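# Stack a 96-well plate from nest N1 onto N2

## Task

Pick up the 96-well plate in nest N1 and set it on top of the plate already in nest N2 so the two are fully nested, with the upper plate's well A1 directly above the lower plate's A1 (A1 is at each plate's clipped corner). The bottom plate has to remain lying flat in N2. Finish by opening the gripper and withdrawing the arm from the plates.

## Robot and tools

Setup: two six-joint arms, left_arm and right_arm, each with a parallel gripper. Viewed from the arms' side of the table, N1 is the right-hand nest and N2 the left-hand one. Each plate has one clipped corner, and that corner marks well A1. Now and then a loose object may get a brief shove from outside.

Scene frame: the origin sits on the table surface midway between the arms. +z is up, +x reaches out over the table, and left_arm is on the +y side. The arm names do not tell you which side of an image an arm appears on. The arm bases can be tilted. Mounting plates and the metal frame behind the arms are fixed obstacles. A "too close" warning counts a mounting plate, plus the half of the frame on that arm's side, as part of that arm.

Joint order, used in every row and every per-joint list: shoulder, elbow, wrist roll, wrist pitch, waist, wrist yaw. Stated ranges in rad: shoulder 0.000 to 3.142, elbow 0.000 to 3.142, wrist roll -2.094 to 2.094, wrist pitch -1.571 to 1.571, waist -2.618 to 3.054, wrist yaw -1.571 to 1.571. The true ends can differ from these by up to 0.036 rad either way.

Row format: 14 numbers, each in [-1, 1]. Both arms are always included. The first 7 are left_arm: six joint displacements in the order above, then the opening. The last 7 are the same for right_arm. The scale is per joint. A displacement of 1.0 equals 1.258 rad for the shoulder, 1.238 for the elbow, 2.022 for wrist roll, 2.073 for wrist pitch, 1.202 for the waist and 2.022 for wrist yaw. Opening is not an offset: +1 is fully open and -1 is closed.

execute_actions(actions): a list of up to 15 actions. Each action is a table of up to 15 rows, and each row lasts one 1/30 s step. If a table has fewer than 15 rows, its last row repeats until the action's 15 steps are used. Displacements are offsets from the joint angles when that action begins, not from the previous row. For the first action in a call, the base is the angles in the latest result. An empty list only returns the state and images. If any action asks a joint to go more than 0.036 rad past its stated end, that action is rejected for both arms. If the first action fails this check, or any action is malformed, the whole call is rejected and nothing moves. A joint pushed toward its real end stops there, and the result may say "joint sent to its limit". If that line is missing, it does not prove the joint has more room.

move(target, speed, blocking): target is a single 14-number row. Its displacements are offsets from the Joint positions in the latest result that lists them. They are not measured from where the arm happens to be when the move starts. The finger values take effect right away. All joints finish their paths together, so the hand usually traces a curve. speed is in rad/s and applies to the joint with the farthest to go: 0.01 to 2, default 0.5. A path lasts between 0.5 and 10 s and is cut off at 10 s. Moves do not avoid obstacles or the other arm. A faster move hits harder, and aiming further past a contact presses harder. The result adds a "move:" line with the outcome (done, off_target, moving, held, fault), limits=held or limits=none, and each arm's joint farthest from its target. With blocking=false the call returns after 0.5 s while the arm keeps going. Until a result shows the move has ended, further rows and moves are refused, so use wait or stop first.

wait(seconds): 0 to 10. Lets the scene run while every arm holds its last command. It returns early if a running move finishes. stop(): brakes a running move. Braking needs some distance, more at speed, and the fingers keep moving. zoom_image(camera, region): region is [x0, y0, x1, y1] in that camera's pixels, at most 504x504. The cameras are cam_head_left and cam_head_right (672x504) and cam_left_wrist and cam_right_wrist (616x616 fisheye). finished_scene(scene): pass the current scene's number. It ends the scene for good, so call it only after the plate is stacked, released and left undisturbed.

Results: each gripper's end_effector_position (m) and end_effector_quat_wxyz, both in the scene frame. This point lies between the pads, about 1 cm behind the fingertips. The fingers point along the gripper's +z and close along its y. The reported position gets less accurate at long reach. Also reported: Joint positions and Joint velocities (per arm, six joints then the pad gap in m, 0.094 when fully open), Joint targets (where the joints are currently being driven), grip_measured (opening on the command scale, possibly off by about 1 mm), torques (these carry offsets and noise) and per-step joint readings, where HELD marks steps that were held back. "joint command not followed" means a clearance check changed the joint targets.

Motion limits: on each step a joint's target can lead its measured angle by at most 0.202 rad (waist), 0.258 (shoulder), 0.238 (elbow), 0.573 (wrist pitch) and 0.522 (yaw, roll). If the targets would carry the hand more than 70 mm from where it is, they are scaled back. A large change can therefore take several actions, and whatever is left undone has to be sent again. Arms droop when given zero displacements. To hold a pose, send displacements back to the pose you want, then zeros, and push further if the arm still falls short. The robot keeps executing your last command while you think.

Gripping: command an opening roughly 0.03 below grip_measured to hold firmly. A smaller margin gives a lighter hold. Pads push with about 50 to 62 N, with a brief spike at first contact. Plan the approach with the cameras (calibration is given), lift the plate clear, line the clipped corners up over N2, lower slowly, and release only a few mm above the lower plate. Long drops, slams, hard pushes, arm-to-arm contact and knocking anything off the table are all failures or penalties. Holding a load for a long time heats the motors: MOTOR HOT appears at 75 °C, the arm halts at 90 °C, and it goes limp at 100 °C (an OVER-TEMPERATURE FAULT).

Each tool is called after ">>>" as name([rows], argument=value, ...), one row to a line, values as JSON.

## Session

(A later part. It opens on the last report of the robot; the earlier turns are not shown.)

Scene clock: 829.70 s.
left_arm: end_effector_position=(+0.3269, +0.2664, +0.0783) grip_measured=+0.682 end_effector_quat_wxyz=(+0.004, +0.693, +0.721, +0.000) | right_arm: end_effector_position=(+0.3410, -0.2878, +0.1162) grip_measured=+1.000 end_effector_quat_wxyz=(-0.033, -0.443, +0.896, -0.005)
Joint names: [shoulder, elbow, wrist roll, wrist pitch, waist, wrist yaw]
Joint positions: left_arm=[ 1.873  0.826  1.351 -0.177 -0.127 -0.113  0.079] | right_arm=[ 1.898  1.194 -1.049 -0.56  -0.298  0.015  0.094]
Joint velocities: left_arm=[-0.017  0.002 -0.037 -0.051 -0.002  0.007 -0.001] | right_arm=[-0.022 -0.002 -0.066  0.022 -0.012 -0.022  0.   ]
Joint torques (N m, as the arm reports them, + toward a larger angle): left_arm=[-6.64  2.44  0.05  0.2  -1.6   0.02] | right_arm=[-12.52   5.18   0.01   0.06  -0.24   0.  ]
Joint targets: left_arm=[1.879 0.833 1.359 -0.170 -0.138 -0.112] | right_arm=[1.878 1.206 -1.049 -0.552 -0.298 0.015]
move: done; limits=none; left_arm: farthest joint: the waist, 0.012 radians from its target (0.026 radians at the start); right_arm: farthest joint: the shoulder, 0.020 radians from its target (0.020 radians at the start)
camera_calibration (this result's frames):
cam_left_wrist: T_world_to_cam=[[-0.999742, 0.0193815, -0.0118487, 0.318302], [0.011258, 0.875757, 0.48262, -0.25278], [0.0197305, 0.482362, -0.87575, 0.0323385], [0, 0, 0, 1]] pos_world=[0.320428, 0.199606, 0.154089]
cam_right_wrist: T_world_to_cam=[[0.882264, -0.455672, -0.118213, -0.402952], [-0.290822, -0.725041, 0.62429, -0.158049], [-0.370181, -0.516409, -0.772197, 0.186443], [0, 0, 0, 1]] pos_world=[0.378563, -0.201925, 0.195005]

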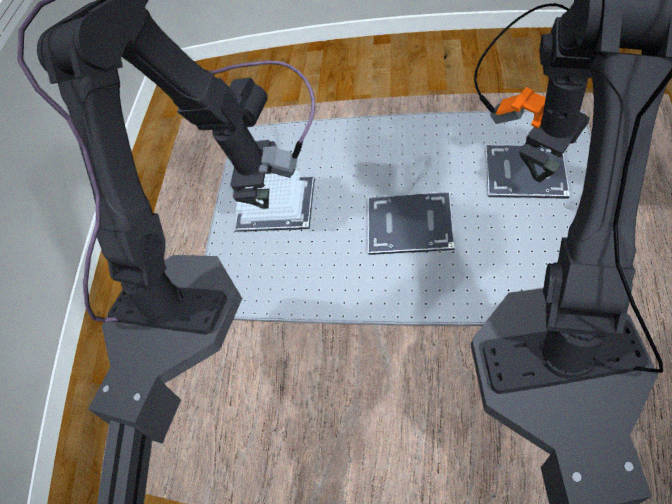

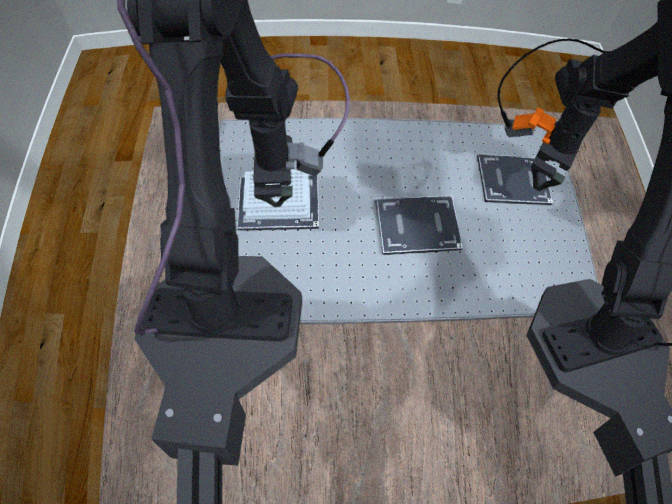

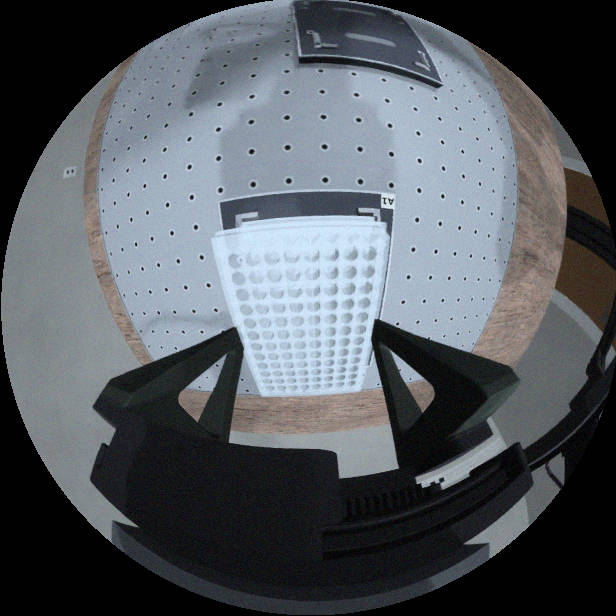

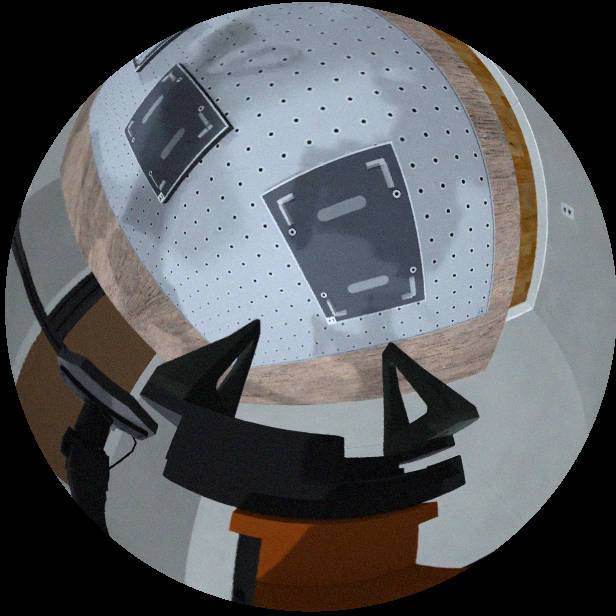

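>>> zoom_image(camera="cam_left_wrist", region=[205, 200, 275, 250])

>>> zoom_image(camera="cam_left_wrist", region=[335, 195, 405, 245])

Region (205, 200, 275, 250) of cam_left_wrist's 616x616 image, scaled by 7.200, with more detail than that image has; it fills the top 360 rows of this view, and the rest is white.

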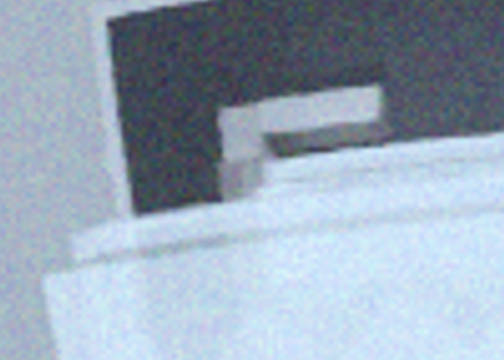

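Region (335, 195, 405, 245) of cam_left_wrist's 616x616 image, scaled by 7.200, with more detail than that image has; it fills the top 360 rows of this view, and the rest is white.

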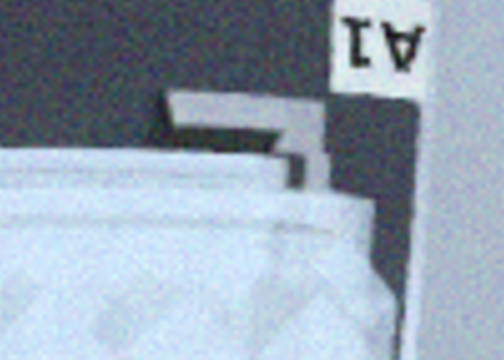

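>>> move(target=[0.0366,0.006,0,0.0203,-0.0137,0,0.65,-0.016,0.010,0,0.004,0,0,1], speed=0.08)

Scene clock: 859.63 s.
left_arm: end_effector_position=(+0.3250, +0.2655, +0.0681) grip_measured=+0.682 end_effector_quat_wxyz=(+0.003, +0.693, +0.720, -0.001) | right_arm: end_effector_position=(+0.3410, -0.2878, +0.1162) grip_measured=+1.000 end_effector_quat_wxyz=(-0.033, -0.443, +0.896, -0.005)
Joint names: [shoulder, elbow, wrist roll, wrist pitch, waist, wrist yaw]
Joint positions: left_arm=[ 1.912  0.826  1.352 -0.141 -0.127 -0.113  0.079] | right_arm=[ 1.898  1.194 -1.049 -0.56  -0.298  0.015  0.094]
Joint velocities: left_arm=[ 0.002  0.002  0.007 -0.022 -0.012  0.007  0.   ] | right_arm=[-0.002  0.007  0.051 -0.022 -0.032  0.007  0.   ]
Joint torques (N m, as the arm reports them, + toward a larger angle): left_arm=[-6.65  2.25  0.    0.2  -1.9   0.01] | right_arm=[-12.54   5.18   0.01   0.07  -0.23   0.  ]
Joint targets: left_arm=[1.919 0.833 1.351 -0.135 -0.143 -0.113] | right_arm=[1.878 1.206 -1.049 -0.552 -0.298 0.015]
move: done; limits=none; left_arm: farthest joint: the waist, 0.017 radians from its target (0.017 radians at the start); right_arm: farthest joint: the shoulder, 0.020 radians from its target (0.020 radians at the start)
camera_calibration (this result's frames):
cam_left_wrist: T_world_to_cam=[[-0.999761, 0.0201712, -0.00848581, 0.315807], [0.0135624, 0.875449, 0.483119, -0.247777], [0.017174, 0.482889, -0.875513, 0.0245312], [0, 0, 0, 1]] pos_world=[0.318671, 0.1987, 0.143863]
cam_right_wrist: T_world_to_cam=[[0.882264, -0.455672, -0.118213, -0.402952], [-0.290822, -0.725041, 0.62429, -0.158049], [-0.370181, -0.516409, -0.772197, 0.186443], [0, 0, 0, 1]] pos_world=[0.378563, -0.201925, 0.195005]

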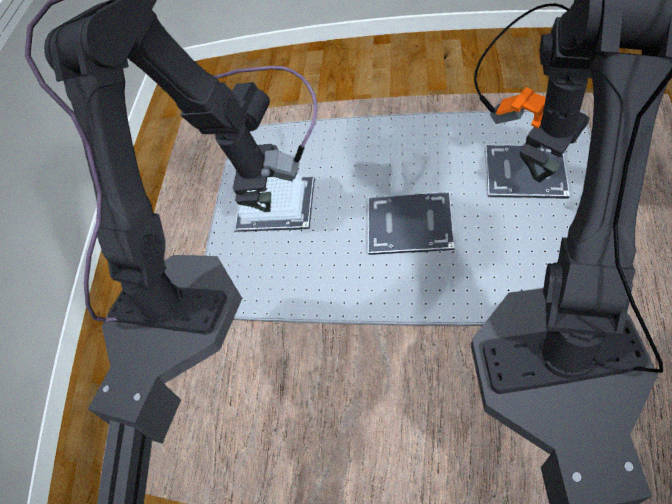

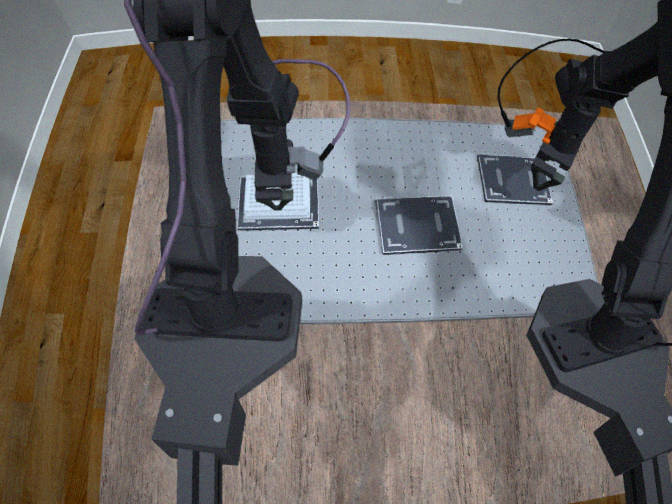

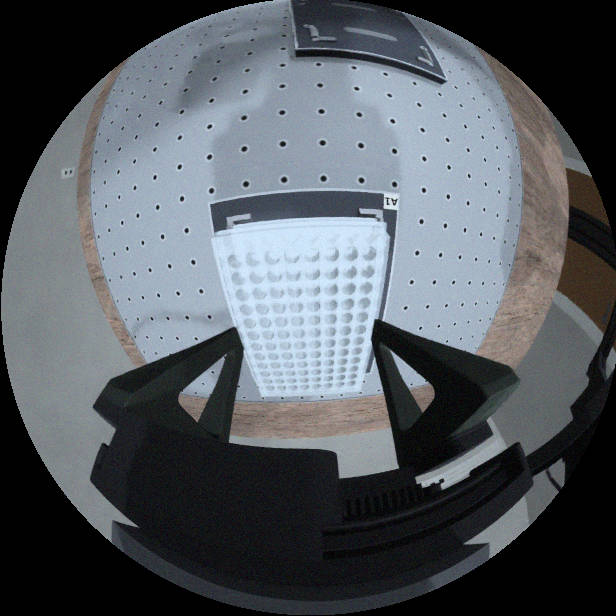

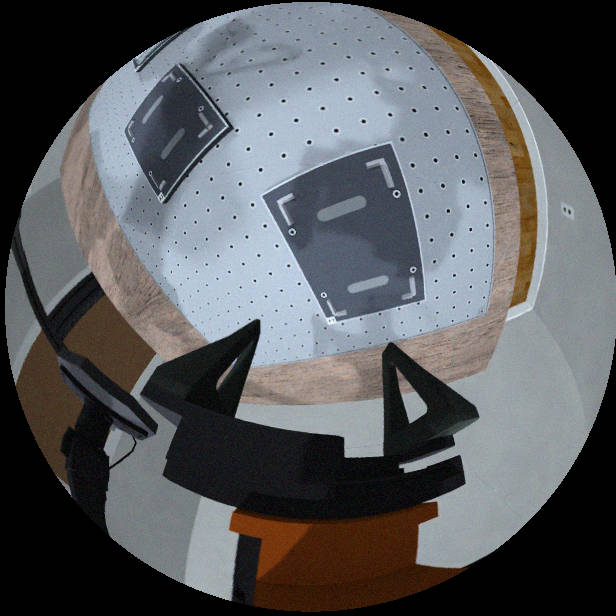

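>>> zoom_image(camera="cam_left_wrist", region=[205, 200, 275, 250])

>>> zoom_image(camera="cam_left_wrist", region=[335, 195, 405, 245])

Region (205, 200, 275, 250) of cam_left_wrist's 616x616 image, scaled by 7.200, with more detail than that image has; it fills the top 360 rows of this view, and the rest is white.

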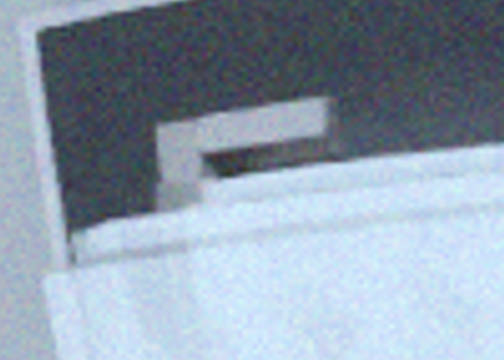

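Region (335, 195, 405, 245) of cam_left_wrist's 616x616 image, scaled by 7.200, with more detail than that image has; it fills the top 360 rows of this view, and the rest is white.

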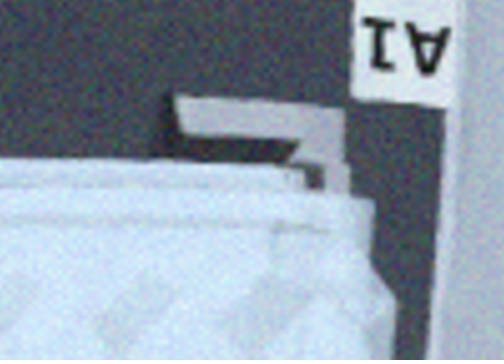

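>>> execute_actions([
  [[0.002,0.006,0,0.002,-0.0233,0,0.65,-0.016,0.010,0,0.004,0,0,1],[0.002,0.006,0,0.002,-0.0233,0,0.65,-0.016,0.010,0,0.004,0,0,1],[0.002,0.006,0,0.002,-0.0125,0,0.65,-0.016,0.010,0,0.004,0,0,1]],
])

Scene clock: 890.17 s.
left_arm: end_effector_position=(+0.3247, +0.2629, +0.0684) grip_measured=+0.682 end_effector_quat_wxyz=(+0.004, +0.696, +0.718, -0.001) | right_arm: end_effector_position=(+0.3410, -0.2878, +0.1162) grip_measured=+1.000 end_effector_quat_wxyz=(-0.033, -0.443, +0.896, -0.005)
Joint names: [shoulder, elbow, wrist roll, wrist pitch, waist, wrist yaw]
Joint positions: left_arm=[ 1.912  0.826  1.352 -0.141 -0.135 -0.115  0.079] | right_arm=[ 1.898  1.194 -1.049 -0.56  -0.298  0.015  0.094]
Joint velocities: left_arm=[-0.002  0.007 -0.007  0.022 -0.012  0.007 -0.001] | right_arm=[ 0.002 -0.022  0.037  0.007 -0.007 -0.007  0.   ]
Joint torques (N m, as the arm reports them, + toward a larger angle): left_arm=[-6.95  2.26  0.    0.19 -1.27  0.03] | right_arm=[-12.53   5.17   0.01   0.07  -0.25  -0.01]
Joint targets: left_arm=[1.915 0.833 1.352 -0.137 -0.142 -0.113] | right_arm=[1.878 1.206 -1.049 -0.552 -0.298 0.015]
Step readings (joint positions):
0: left_arm=[1.912 0.826 1.352 -0.141 -0.127 -0.113] | right_arm=[1.898 1.194 -1.049 -0.560 -0.298 0.015]
1: left_arm=[1.912 0.826 1.352 -0.141 -0.128 -0.114] | right_arm=[1.898 1.194 -1.049 -0.560 -0.298 0.015]
2: left_arm=[1.912 0.826 1.352 -0.141 -0.131 -0.115] | right_arm=[1.898 1.194 -1.049 -0.560 -0.298 0.015]
4: left_arm=[1.912 0.826 1.352 -0.141 -0.135 -0.115] | right_arm=[1.898 1.194 -1.049 -0.560 -0.298 0.015]
8: left_arm=[1.912 0.826 1.352 -0.141 -0.135 -0.115] | right_arm=[1.898 1.194 -1.049 -0.560 -0.298 0.015]
15: Joint positions above
camera_calibration (this result's frames):
cam_left_wrist: T_world_to_cam=[[-0.999562, 0.0279641, -0.00964277, 0.313597], [0.0198518, 0.875854, 0.482167, -0.247672], [0.021929, 0.481765, -0.876026, 0.0248652], [0, 0, 0, 1]] pos_world=[0.317832, 0.196176, 0.144226]
cam_right_wrist: T_world_to_cam=[[0.882264, -0.455672, -0.118213, -0.402952], [-0.290822, -0.725041, 0.62429, -0.158049], [-0.370181, -0.516409, -0.772197, 0.186443], [0, 0, 0, 1]] pos_world=[0.378563, -0.201925, 0.195005]

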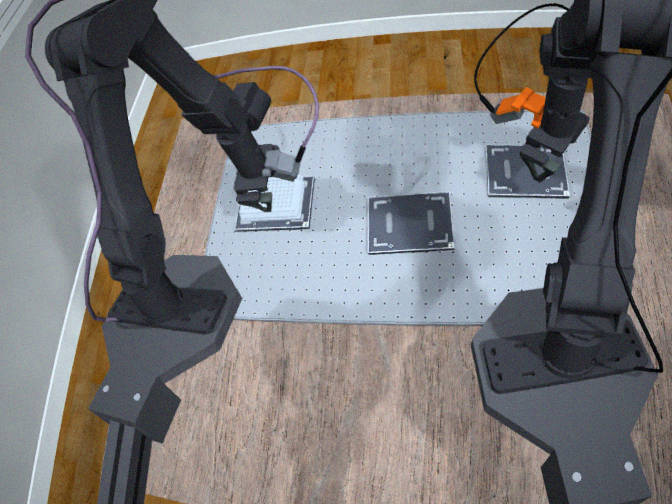

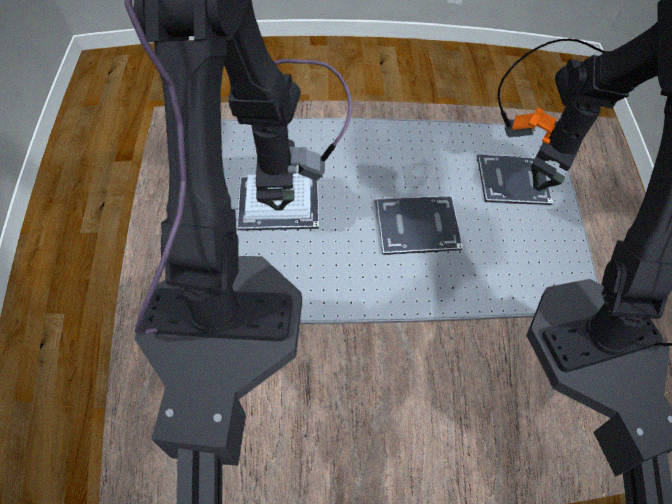

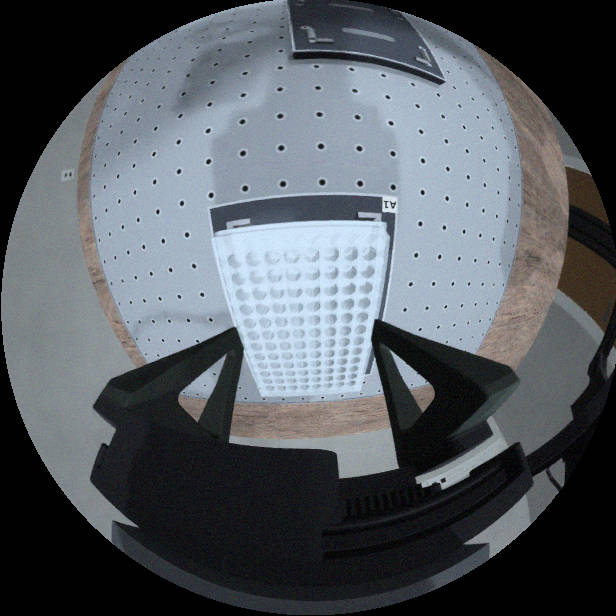

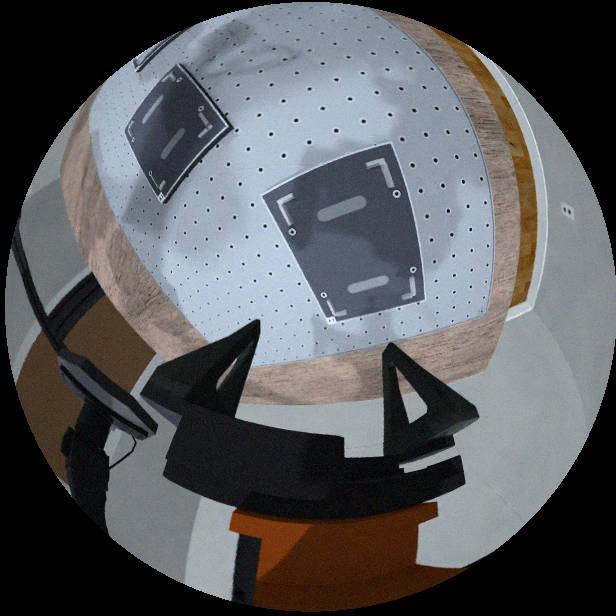

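>>> zoom_image(camera="cam_left_wrist", region=[205, 200, 275, 250])

>>> zoom_image(camera="cam_left_wrist", region=[335, 195, 405, 245])

Region (205, 200, 275, 250) of cam_left_wrist's 616x616 image, scaled by 7.200, with more detail than that image has; it fills the top 360 rows of this view, and the rest is white.

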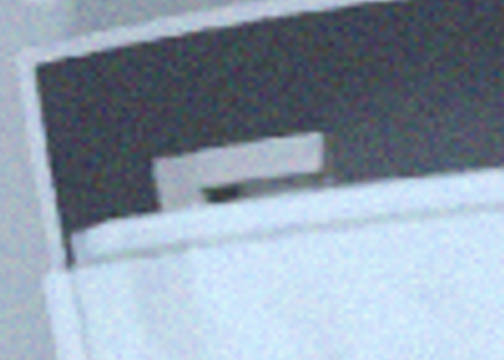

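Region (335, 195, 405, 245) of cam_left_wrist's 616x616 image, scaled by 7.200, with more detail than that image has; it fills the top 360 rows of this view, and the rest is white.

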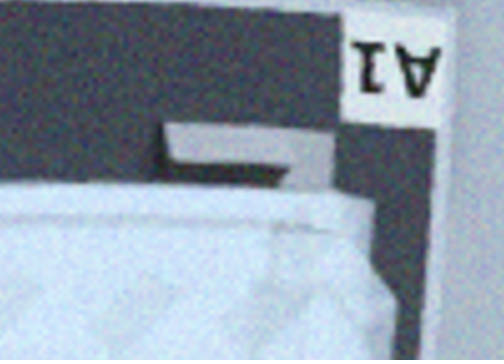

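>>> execute_actions([
  [[0.002,0.006,0,0.002,0.019,0,0.65,-0.016,0.010,0,0.004,0,0,1],[0.002,0.006,0,0.002,0.019,0,0.65,-0.016,0.010,0,0.004,0,0,1],[0.002,0.006,0,0.002,0.0,0,0.65,-0.016,0.010,0,0.004,0,0,1]],
])

Scene clock: 910.87 s.
left_arm: end_effector_position=(+0.3252, +0.2660, +0.0681) grip_measured=+0.682 end_effector_quat_wxyz=(+0.002, +0.694, +0.720, +0.001) | right_arm: end_effector_position=(+0.3410, -0.2878, +0.1162) grip_measured=+1.000 end_effector_quat_wxyz=(-0.033, -0.443, +0.896, -0.005)
Joint names: [shoulder, elbow, wrist roll, wrist pitch, waist, wrist yaw]
Joint positions: left_arm=[ 1.912  0.826  1.352 -0.141 -0.128 -0.118  0.079] | right_arm=[ 1.898  1.194 -1.049 -0.56  -0.298  0.015  0.094]
Joint velocities: left_arm=[-0.002 -0.012 -0.007 -0.007 -0.022 -0.051  0.001] | right_arm=[ 0.007  0.002 -0.051 -0.037  0.007 -0.022  0.   ]
Joint torques (N m, as the arm reports them, + toward a larger angle): left_arm=[-6.97  2.26  0.    0.19 -1.42  0.04] | right_arm=[-12.51   5.15   0.01   0.07  -0.27   0.  ]
Joint targets: left_arm=[1.915 0.833 1.352 -0.136 -0.135 -0.115] | right_arm=[1.878 1.206 -1.049 -0.552 -0.298 0.015]
Step readings (joint positions):
0: left_arm=[1.912 0.826 1.352 -0.141 -0.135 -0.115] | right_arm=[1.898 1.194 -1.049 -0.560 -0.298 0.015]
1: left_arm=[1.912 0.826 1.352 -0.141 -0.133 -0.115] | right_arm=[1.898 1.194 -1.049 -0.560 -0.298 0.015]
2: left_arm=[1.912 0.826 1.352 -0.141 -0.130 -0.115] | right_arm=[1.898 1.194 -1.049 -0.560 -0.298 0.015]
4: left_arm=[1.912 0.826 1.352 -0.141 -0.128 -0.118] | right_arm=[1.898 1.194 -1.049 -0.560 -0.298 0.015]
8: left_arm=[1.912 0.826 1.352 -0.141 -0.128 -0.118] | right_arm=[1.898 1.194 -1.049 -0.560 -0.298 0.015]
15: Joint positions above
camera_calibration (this result's frames):
cam_left_wrist: T_world_to_cam=[[-0.999728, 0.0212165, -0.00971789, 0.315795], [0.0137995, 0.873296, 0.486995, -0.247957], [0.0188189, 0.486728, -0.873351, 0.0226424], [0, 0, 0, 1]] pos_world=[0.318704, 0.198819, 0.143597]
cam_right_wrist: T_world_to_cam=[[0.882264, -0.455672, -0.118213, -0.402952], [-0.290822, -0.725041, 0.62429, -0.158049], [-0.370181, -0.516409, -0.772197, 0.186443], [0, 0, 0, 1]] pos_world=[0.378563, -0.201925, 0.195005]

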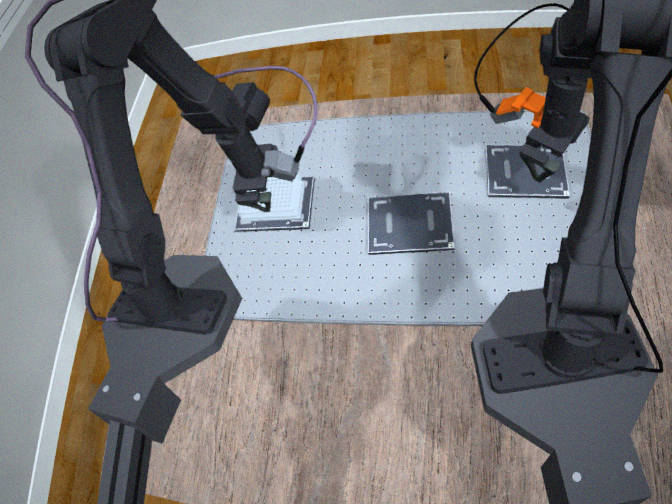

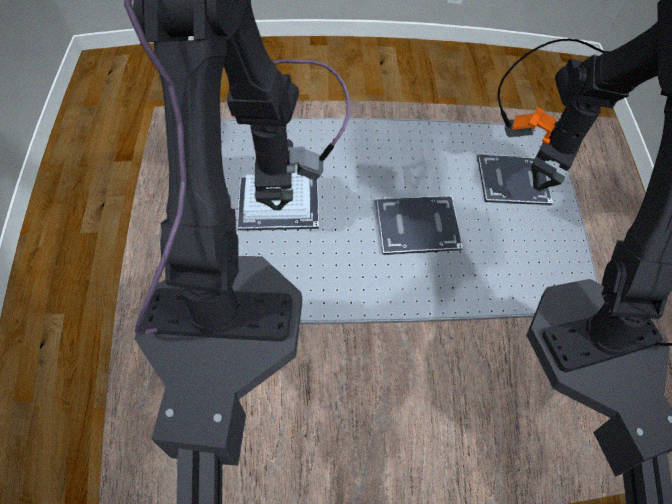

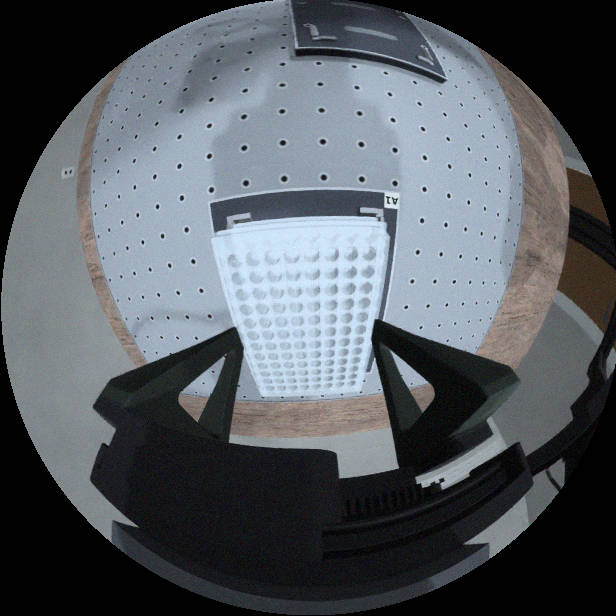

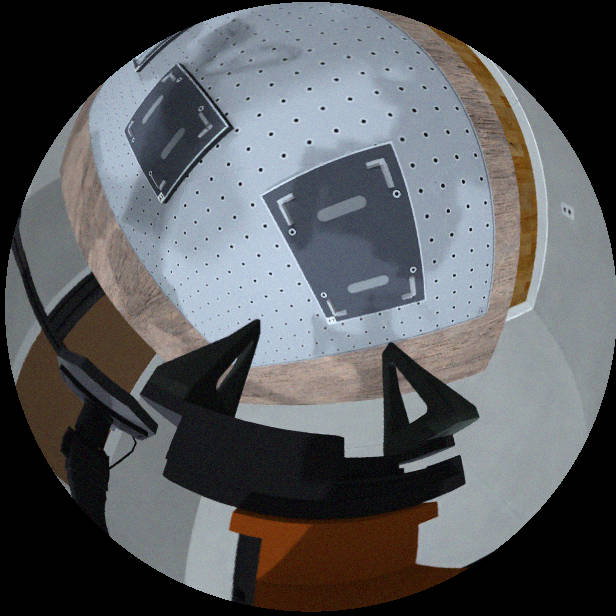

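>>> execute_actions([
  [[0.002,0.006,0,0.002,-0.02,0,0.65,-0.016,0.010,0,0.004,0,0,1],[0.002,0.006,0,0.002,-0.004,0,0.65,-0.016,0.010,0,0.004,0,0,1]],
])

Scene clock: 914.97 s.
left_arm: end_effector_position=(+0.3252, +0.2658, +0.0682) grip_measured=+0.682 end_effector_quat_wxyz=(+0.002, +0.694, +0.720, +0.002) | right_arm: end_effector_position=(+0.3410, -0.2878, +0.1162) grip_measured=+1.000 end_effector_quat_wxyz=(-0.033, -0.443, +0.896, -0.005)
Joint names: [shoulder, elbow, wrist roll, wrist pitch, waist, wrist yaw]
Joint positions: left_arm=[ 1.912  0.826  1.352 -0.141 -0.129 -0.12   0.079] | right_arm=[ 1.898  1.194 -1.049 -0.56  -0.298  0.015  0.094]
Joint velocities: left_arm=[ 0.002 -0.012 -0.022 -0.051 -0.017  0.051  0.   ] | right_arm=[ 0.027  0.007 -0.007  0.007  0.002 -0.051  0.   ]
Joint torques (N m, as the arm reports them, + toward a larger angle): left_arm=[-6.96  2.26  0.    0.19 -0.95  0.  ] | right_arm=[-12.51   5.19   0.01   0.07  -0.26   0.  ]
Joint targets: left_arm=[1.915 0.833 1.352 -0.136 -0.132 -0.118] | right_arm=[1.878 1.206 -1.049 -0.552 -0.298 0.015]
Step readings (joint positions):
0: left_arm=[1.912 0.826 1.352 -0.141 -0.128 -0.118] | right_arm=[1.898 1.194 -1.049 -0.560 -0.298 0.015]
1: left_arm=[1.912 0.826 1.352 -0.141 -0.129 -0.119] | right_arm=[1.898 1.194 -1.049 -0.560 -0.298 0.015]
2: left_arm=[1.912 0.826 1.352 -0.141 -0.129 -0.119] | right_arm=[1.898 1.194 -1.049 -0.560 -0.298 0.015]
4: left_arm=[1.912 0.826 1.352 -0.141 -0.129 -0.120] | right_arm=[1.898 1.194 -1.049 -0.560 -0.298 0.015]
8: left_arm=[1.912 0.826 1.352 -0.141 -0.129 -0.120] | right_arm=[1.898 1.194 -1.049 -0.560 -0.298 0.015]
15: Joint positions above
camera_calibration (this result's frames):
cam_left_wrist: T_world_to_cam=[[-0.999692, 0.0226495, -0.0101091, 0.315428], [0.0148339, 0.872619, 0.488176, -0.248039], [0.0198783, 0.487876, -0.872687, 0.0220955], [0, 0, 0, 1]] pos_world=[0.318571, 0.198519, 0.143558]
cam_right_wrist: T_world_to_cam=[[0.882264, -0.455672, -0.118213, -0.402952], [-0.290822, -0.725041, 0.62429, -0.158049], [-0.370181, -0.516409, -0.772197, 0.186443], [0, 0, 0, 1]] pos_world=[0.378563, -0.201925, 0.195005]

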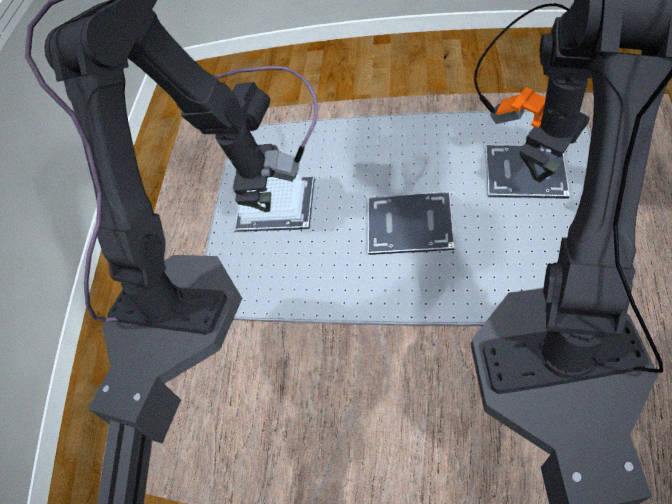

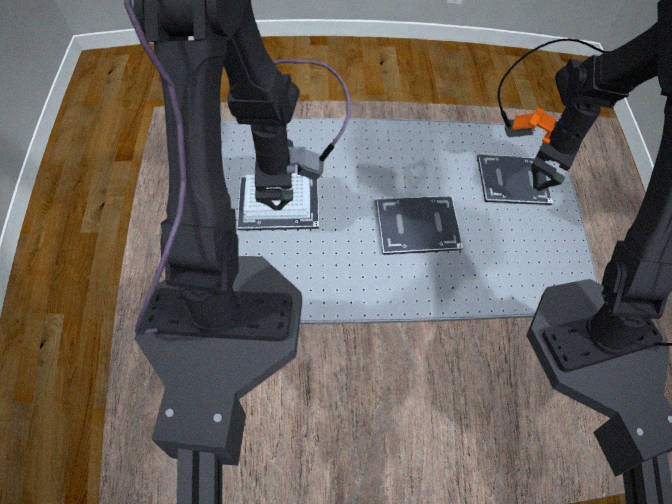

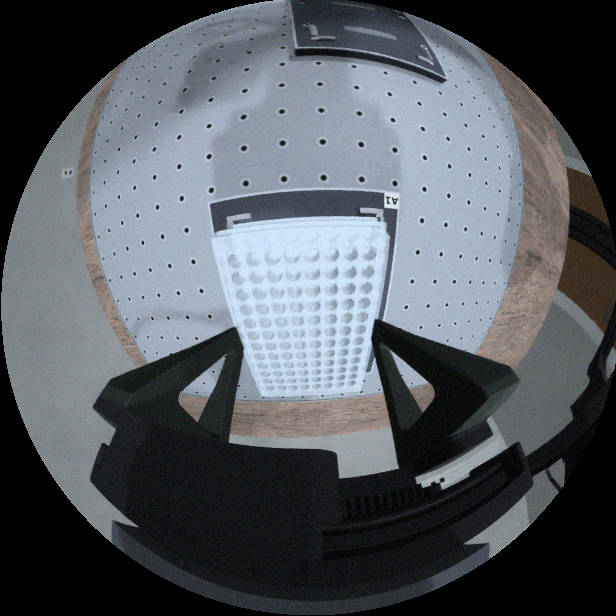

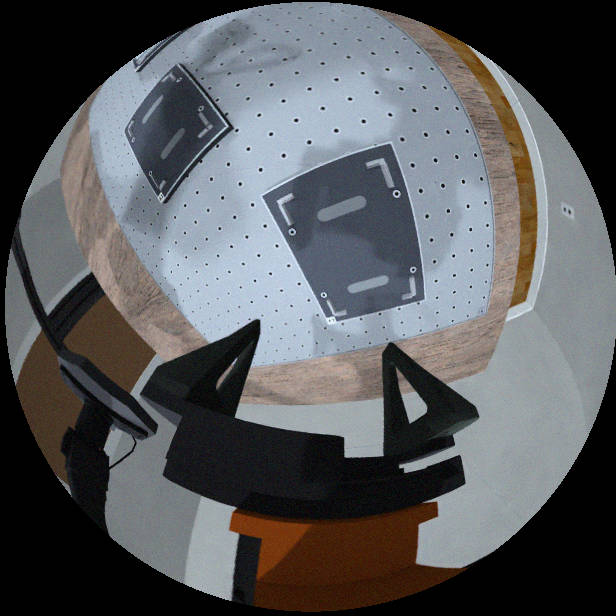

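>>> execute_actions([
  [[0.002,0.006,0,0.002,-0.002,0.0069,0.65,-0.016,0.010,0,0.004,0,0,1]],
])

Scene clock: 920.03 s.
left_arm: end_effector_position=(+0.3252, +0.2658, +0.0682) grip_measured=+0.682 end_effector_quat_wxyz=(+0.002, +0.694, +0.720, +0.002) | right_arm: end_effector_position=(+0.3410, -0.2878, +0.1162) grip_measured=+1.000 end_effector_quat_wxyz=(-0.033, -0.443, +0.896, -0.005)
Joint names: [shoulder, elbow, wrist roll, wrist pitch, waist, wrist yaw]
Joint positions: left_arm=[ 1.912  0.826  1.352 -0.141 -0.129 -0.12   0.079] | right_arm=[ 1.898  1.194 -1.049 -0.56  -0.298  0.015  0.094]
Joint velocities: left_arm=[ 0.017 -0.007  0.051  0.051 -0.022 -0.022 -0.002] | right_arm=[-0.007 -0.002 -0.007  0.037  0.002 -0.037  0.   ]
Joint torques (N m, as the arm reports them, + toward a larger angle): left_arm=[-6.96  2.26  0.    0.19 -0.98  0.13] | right_arm=[-12.53   5.15   0.02   0.07  -0.25   0.  ]
Joint targets: left_arm=[1.915 0.833 1.352 -0.136 -0.132 -0.106] | right_arm=[1.878 1.206 -1.049 -0.552 -0.298 0.015]
Step readings (joint positions):
0: left_arm=[1.912 0.826 1.352 -0.141 -0.129 -0.120] | right_arm=[1.898 1.194 -1.049 -0.560 -0.298 0.015]
1: left_arm=[1.912 0.826 1.352 -0.141 -0.129 -0.120] | right_arm=[1.898 1.194 -1.049 -0.560 -0.298 0.015]
2: left_arm=[1.912 0.826 1.352 -0.141 -0.129 -0.120] | right_arm=[1.898 1.194 -1.049 -0.560 -0.298 0.015]
4: left_arm=[1.912 0.826 1.352 -0.141 -0.129 -0.120] | right_arm=[1.898 1.194 -1.049 -0.560 -0.298 0.015]
8: left_arm=[1.912 0.826 1.352 -0.141 -0.129 -0.120] | right_arm=[1.898 1.194 -1.049 -0.560 -0.298 0.015]
15: Joint positions above
camera_calibration (this result's frames):
cam_left_wrist: T_world_to_cam=[[-0.999692, 0.0226495, -0.0101091, 0.315428], [0.0148339, 0.872619, 0.488176, -0.248039], [0.0198783, 0.487876, -0.872687, 0.0220955], [0, 0, 0, 1]] pos_world=[0.318571, 0.198519, 0.143558]
cam_right_wrist: T_world_to_cam=[[0.882264, -0.455672, -0.118213, -0.402952], [-0.290822, -0.725041, 0.62429, -0.158049], [-0.370181, -0.516409, -0.772197, 0.186443], [0, 0, 0, 1]] pos_world=[0.378563, -0.201925, 0.195005]

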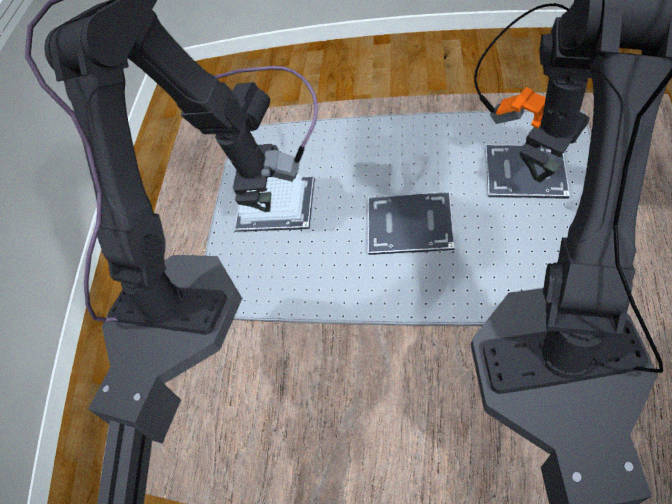

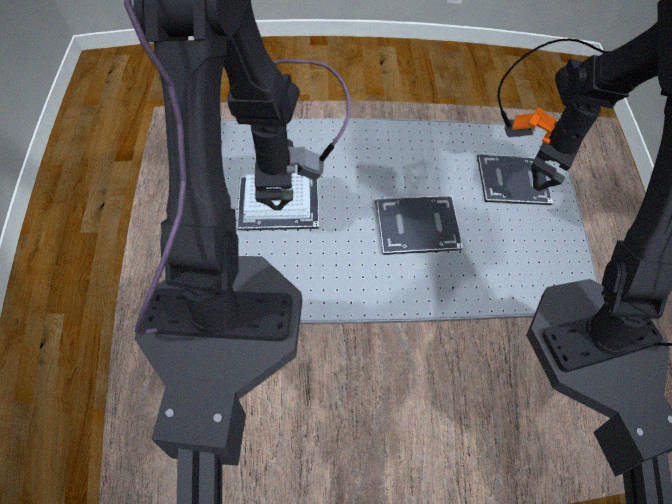

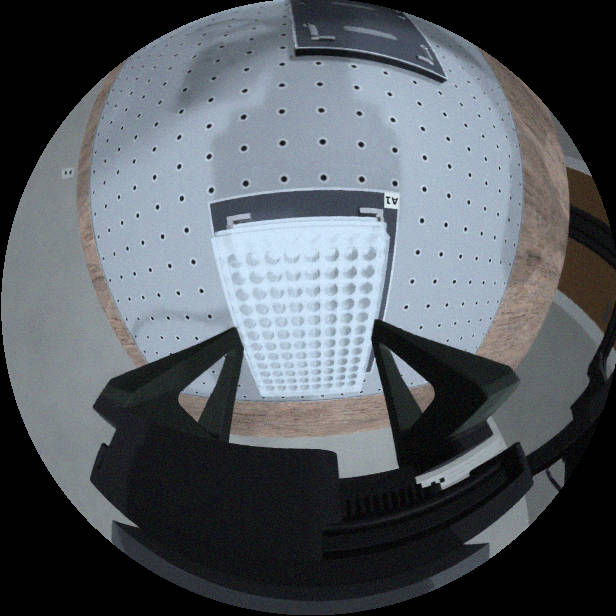

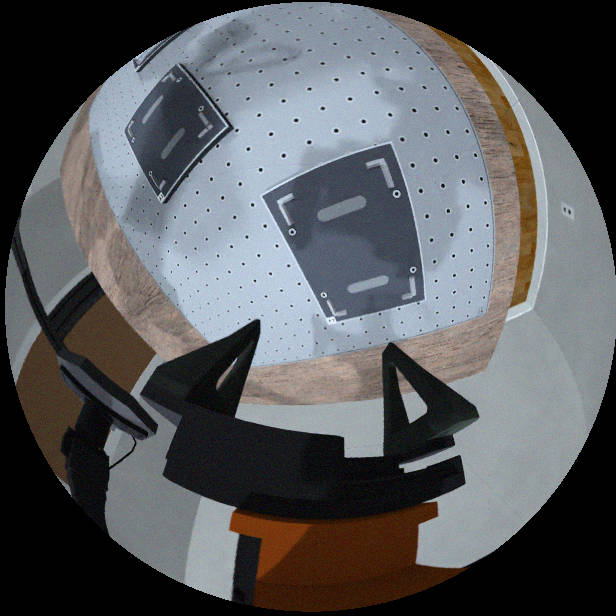

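>>> execute_actions([
  [[0.002,0.006,0,0.002,-0.002,0.018,0.65,-0.016,0.010,0,0.004,0,0,1],[0.002,0.006,0,0.002,-0.002,0.018,0.65,-0.016,0.010,0,0.004,0,0,1],[0.002,0.006,0,0.002,-0.002,0.0055,0.65,-0.016,0.010,0,0.004,0,0,1]],
])

Scene clock: 924.23 s.
left_arm: end_effector_position=(+0.3249, +0.2644, +0.0682) grip_measured=+0.682 end_effector_quat_wxyz=(+0.004, +0.694, +0.720, -0.001) | right_arm: end_effector_position=(+0.3410, -0.2878, +0.1162) grip_measured=+1.000 end_effector_quat_wxyz=(-0.033, -0.443, +0.896, -0.005)
Joint names: [shoulder, elbow, wrist roll, wrist pitch, waist, wrist yaw]
Joint positions: left_arm=[ 1.912  0.826  1.352 -0.141 -0.129 -0.112  0.079] | right_arm=[ 1.898  1.194 -1.049 -0.56  -0.298  0.015  0.094]
Joint velocities: left_arm=[ 0.012  0.012 -0.081 -0.066 -0.012 -0.022 -0.   ] | right_arm=[-0.012  0.007 -0.022  0.007 -0.022 -0.007  0.   ]
Joint torques (N m, as the arm reports them, + toward a larger angle): left_arm=[-6.96  2.25  0.    0.19 -0.99  0.04] | right_arm=[-12.53   5.16   0.01   0.06  -0.26   0.  ]
Joint targets: left_arm=[1.915 0.833 1.352 -0.136 -0.132 -0.109] | right_arm=[1.878 1.206 -1.049 -0.552 -0.298 0.015]
Step readings (joint positions):
0: left_arm=[1.912 0.826 1.352 -0.141 -0.129 -0.120] | right_arm=[1.898 1.194 -1.049 -0.560 -0.298 0.015]
1: left_arm=[1.912 0.826 1.352 -0.141 -0.129 -0.117] | right_arm=[1.898 1.194 -1.049 -0.560 -0.298 0.015]
2: left_arm=[1.912 0.826 1.352 -0.141 -0.129 -0.113] | right_arm=[1.898 1.194 -1.049 -0.560 -0.298 0.015]
4: left_arm=[1.912 0.826 1.352 -0.141 -0.129 -0.112] | right_arm=[1.898 1.194 -1.049 -0.560 -0.298 0.015]
8: left_arm=[1.912 0.826 1.352 -0.141 -0.129 -0.112] | right_arm=[1.898 1.194 -1.049 -0.560 -0.298 0.015]
15: Joint positions above
camera_calibration (this result's frames):
cam_left_wrist: T_world_to_cam=[[-0.999705, 0.0226148, -0.00888695, 0.31514], [0.015541, 0.876256, 0.481595, -0.247613], [0.0186784, 0.481315, -0.876349, 0.0251299], [0, 0, 0, 1]] pos_world=[0.318426, 0.19775, 0.144072]
cam_right_wrist: T_world_to_cam=[[0.882264, -0.455672, -0.118213, -0.402952], [-0.290822, -0.725041, 0.62429, -0.158049], [-0.370181, -0.516409, -0.772197, 0.186443], [0, 0, 0, 1]] pos_world=[0.378563, -0.201925, 0.195005]

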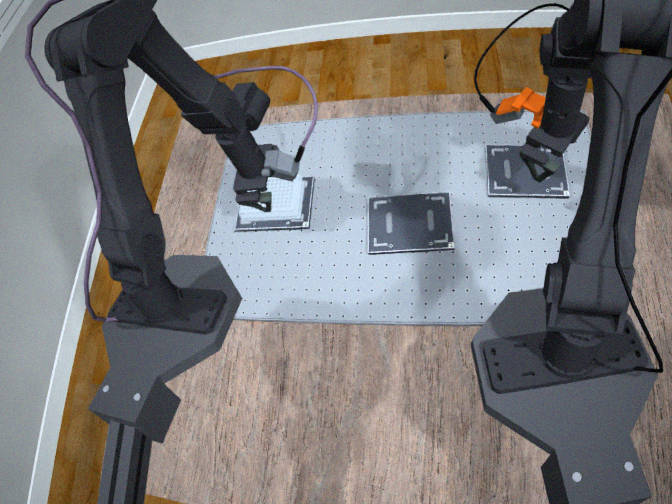

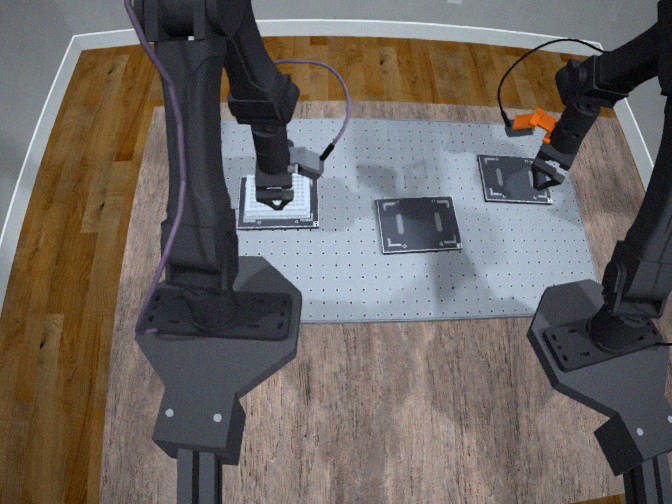

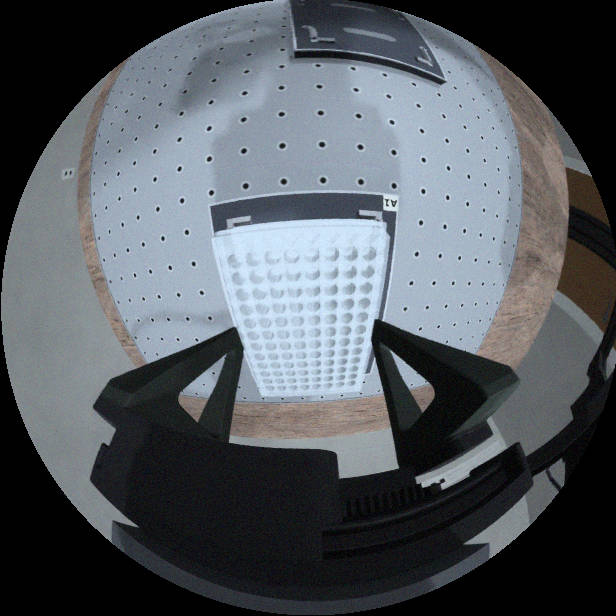

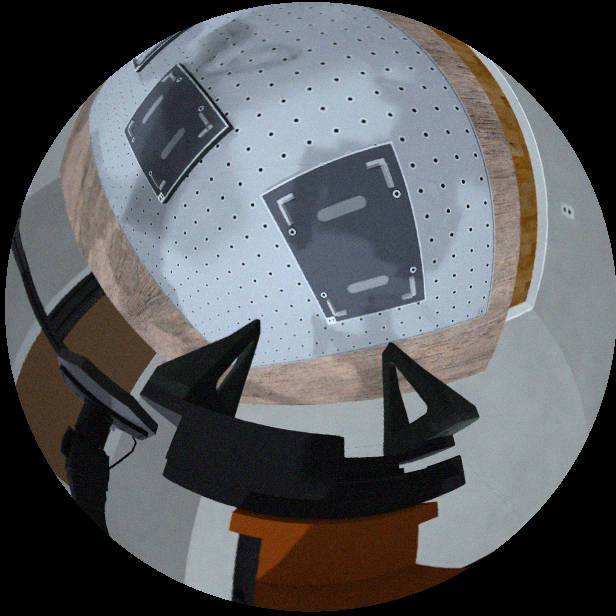

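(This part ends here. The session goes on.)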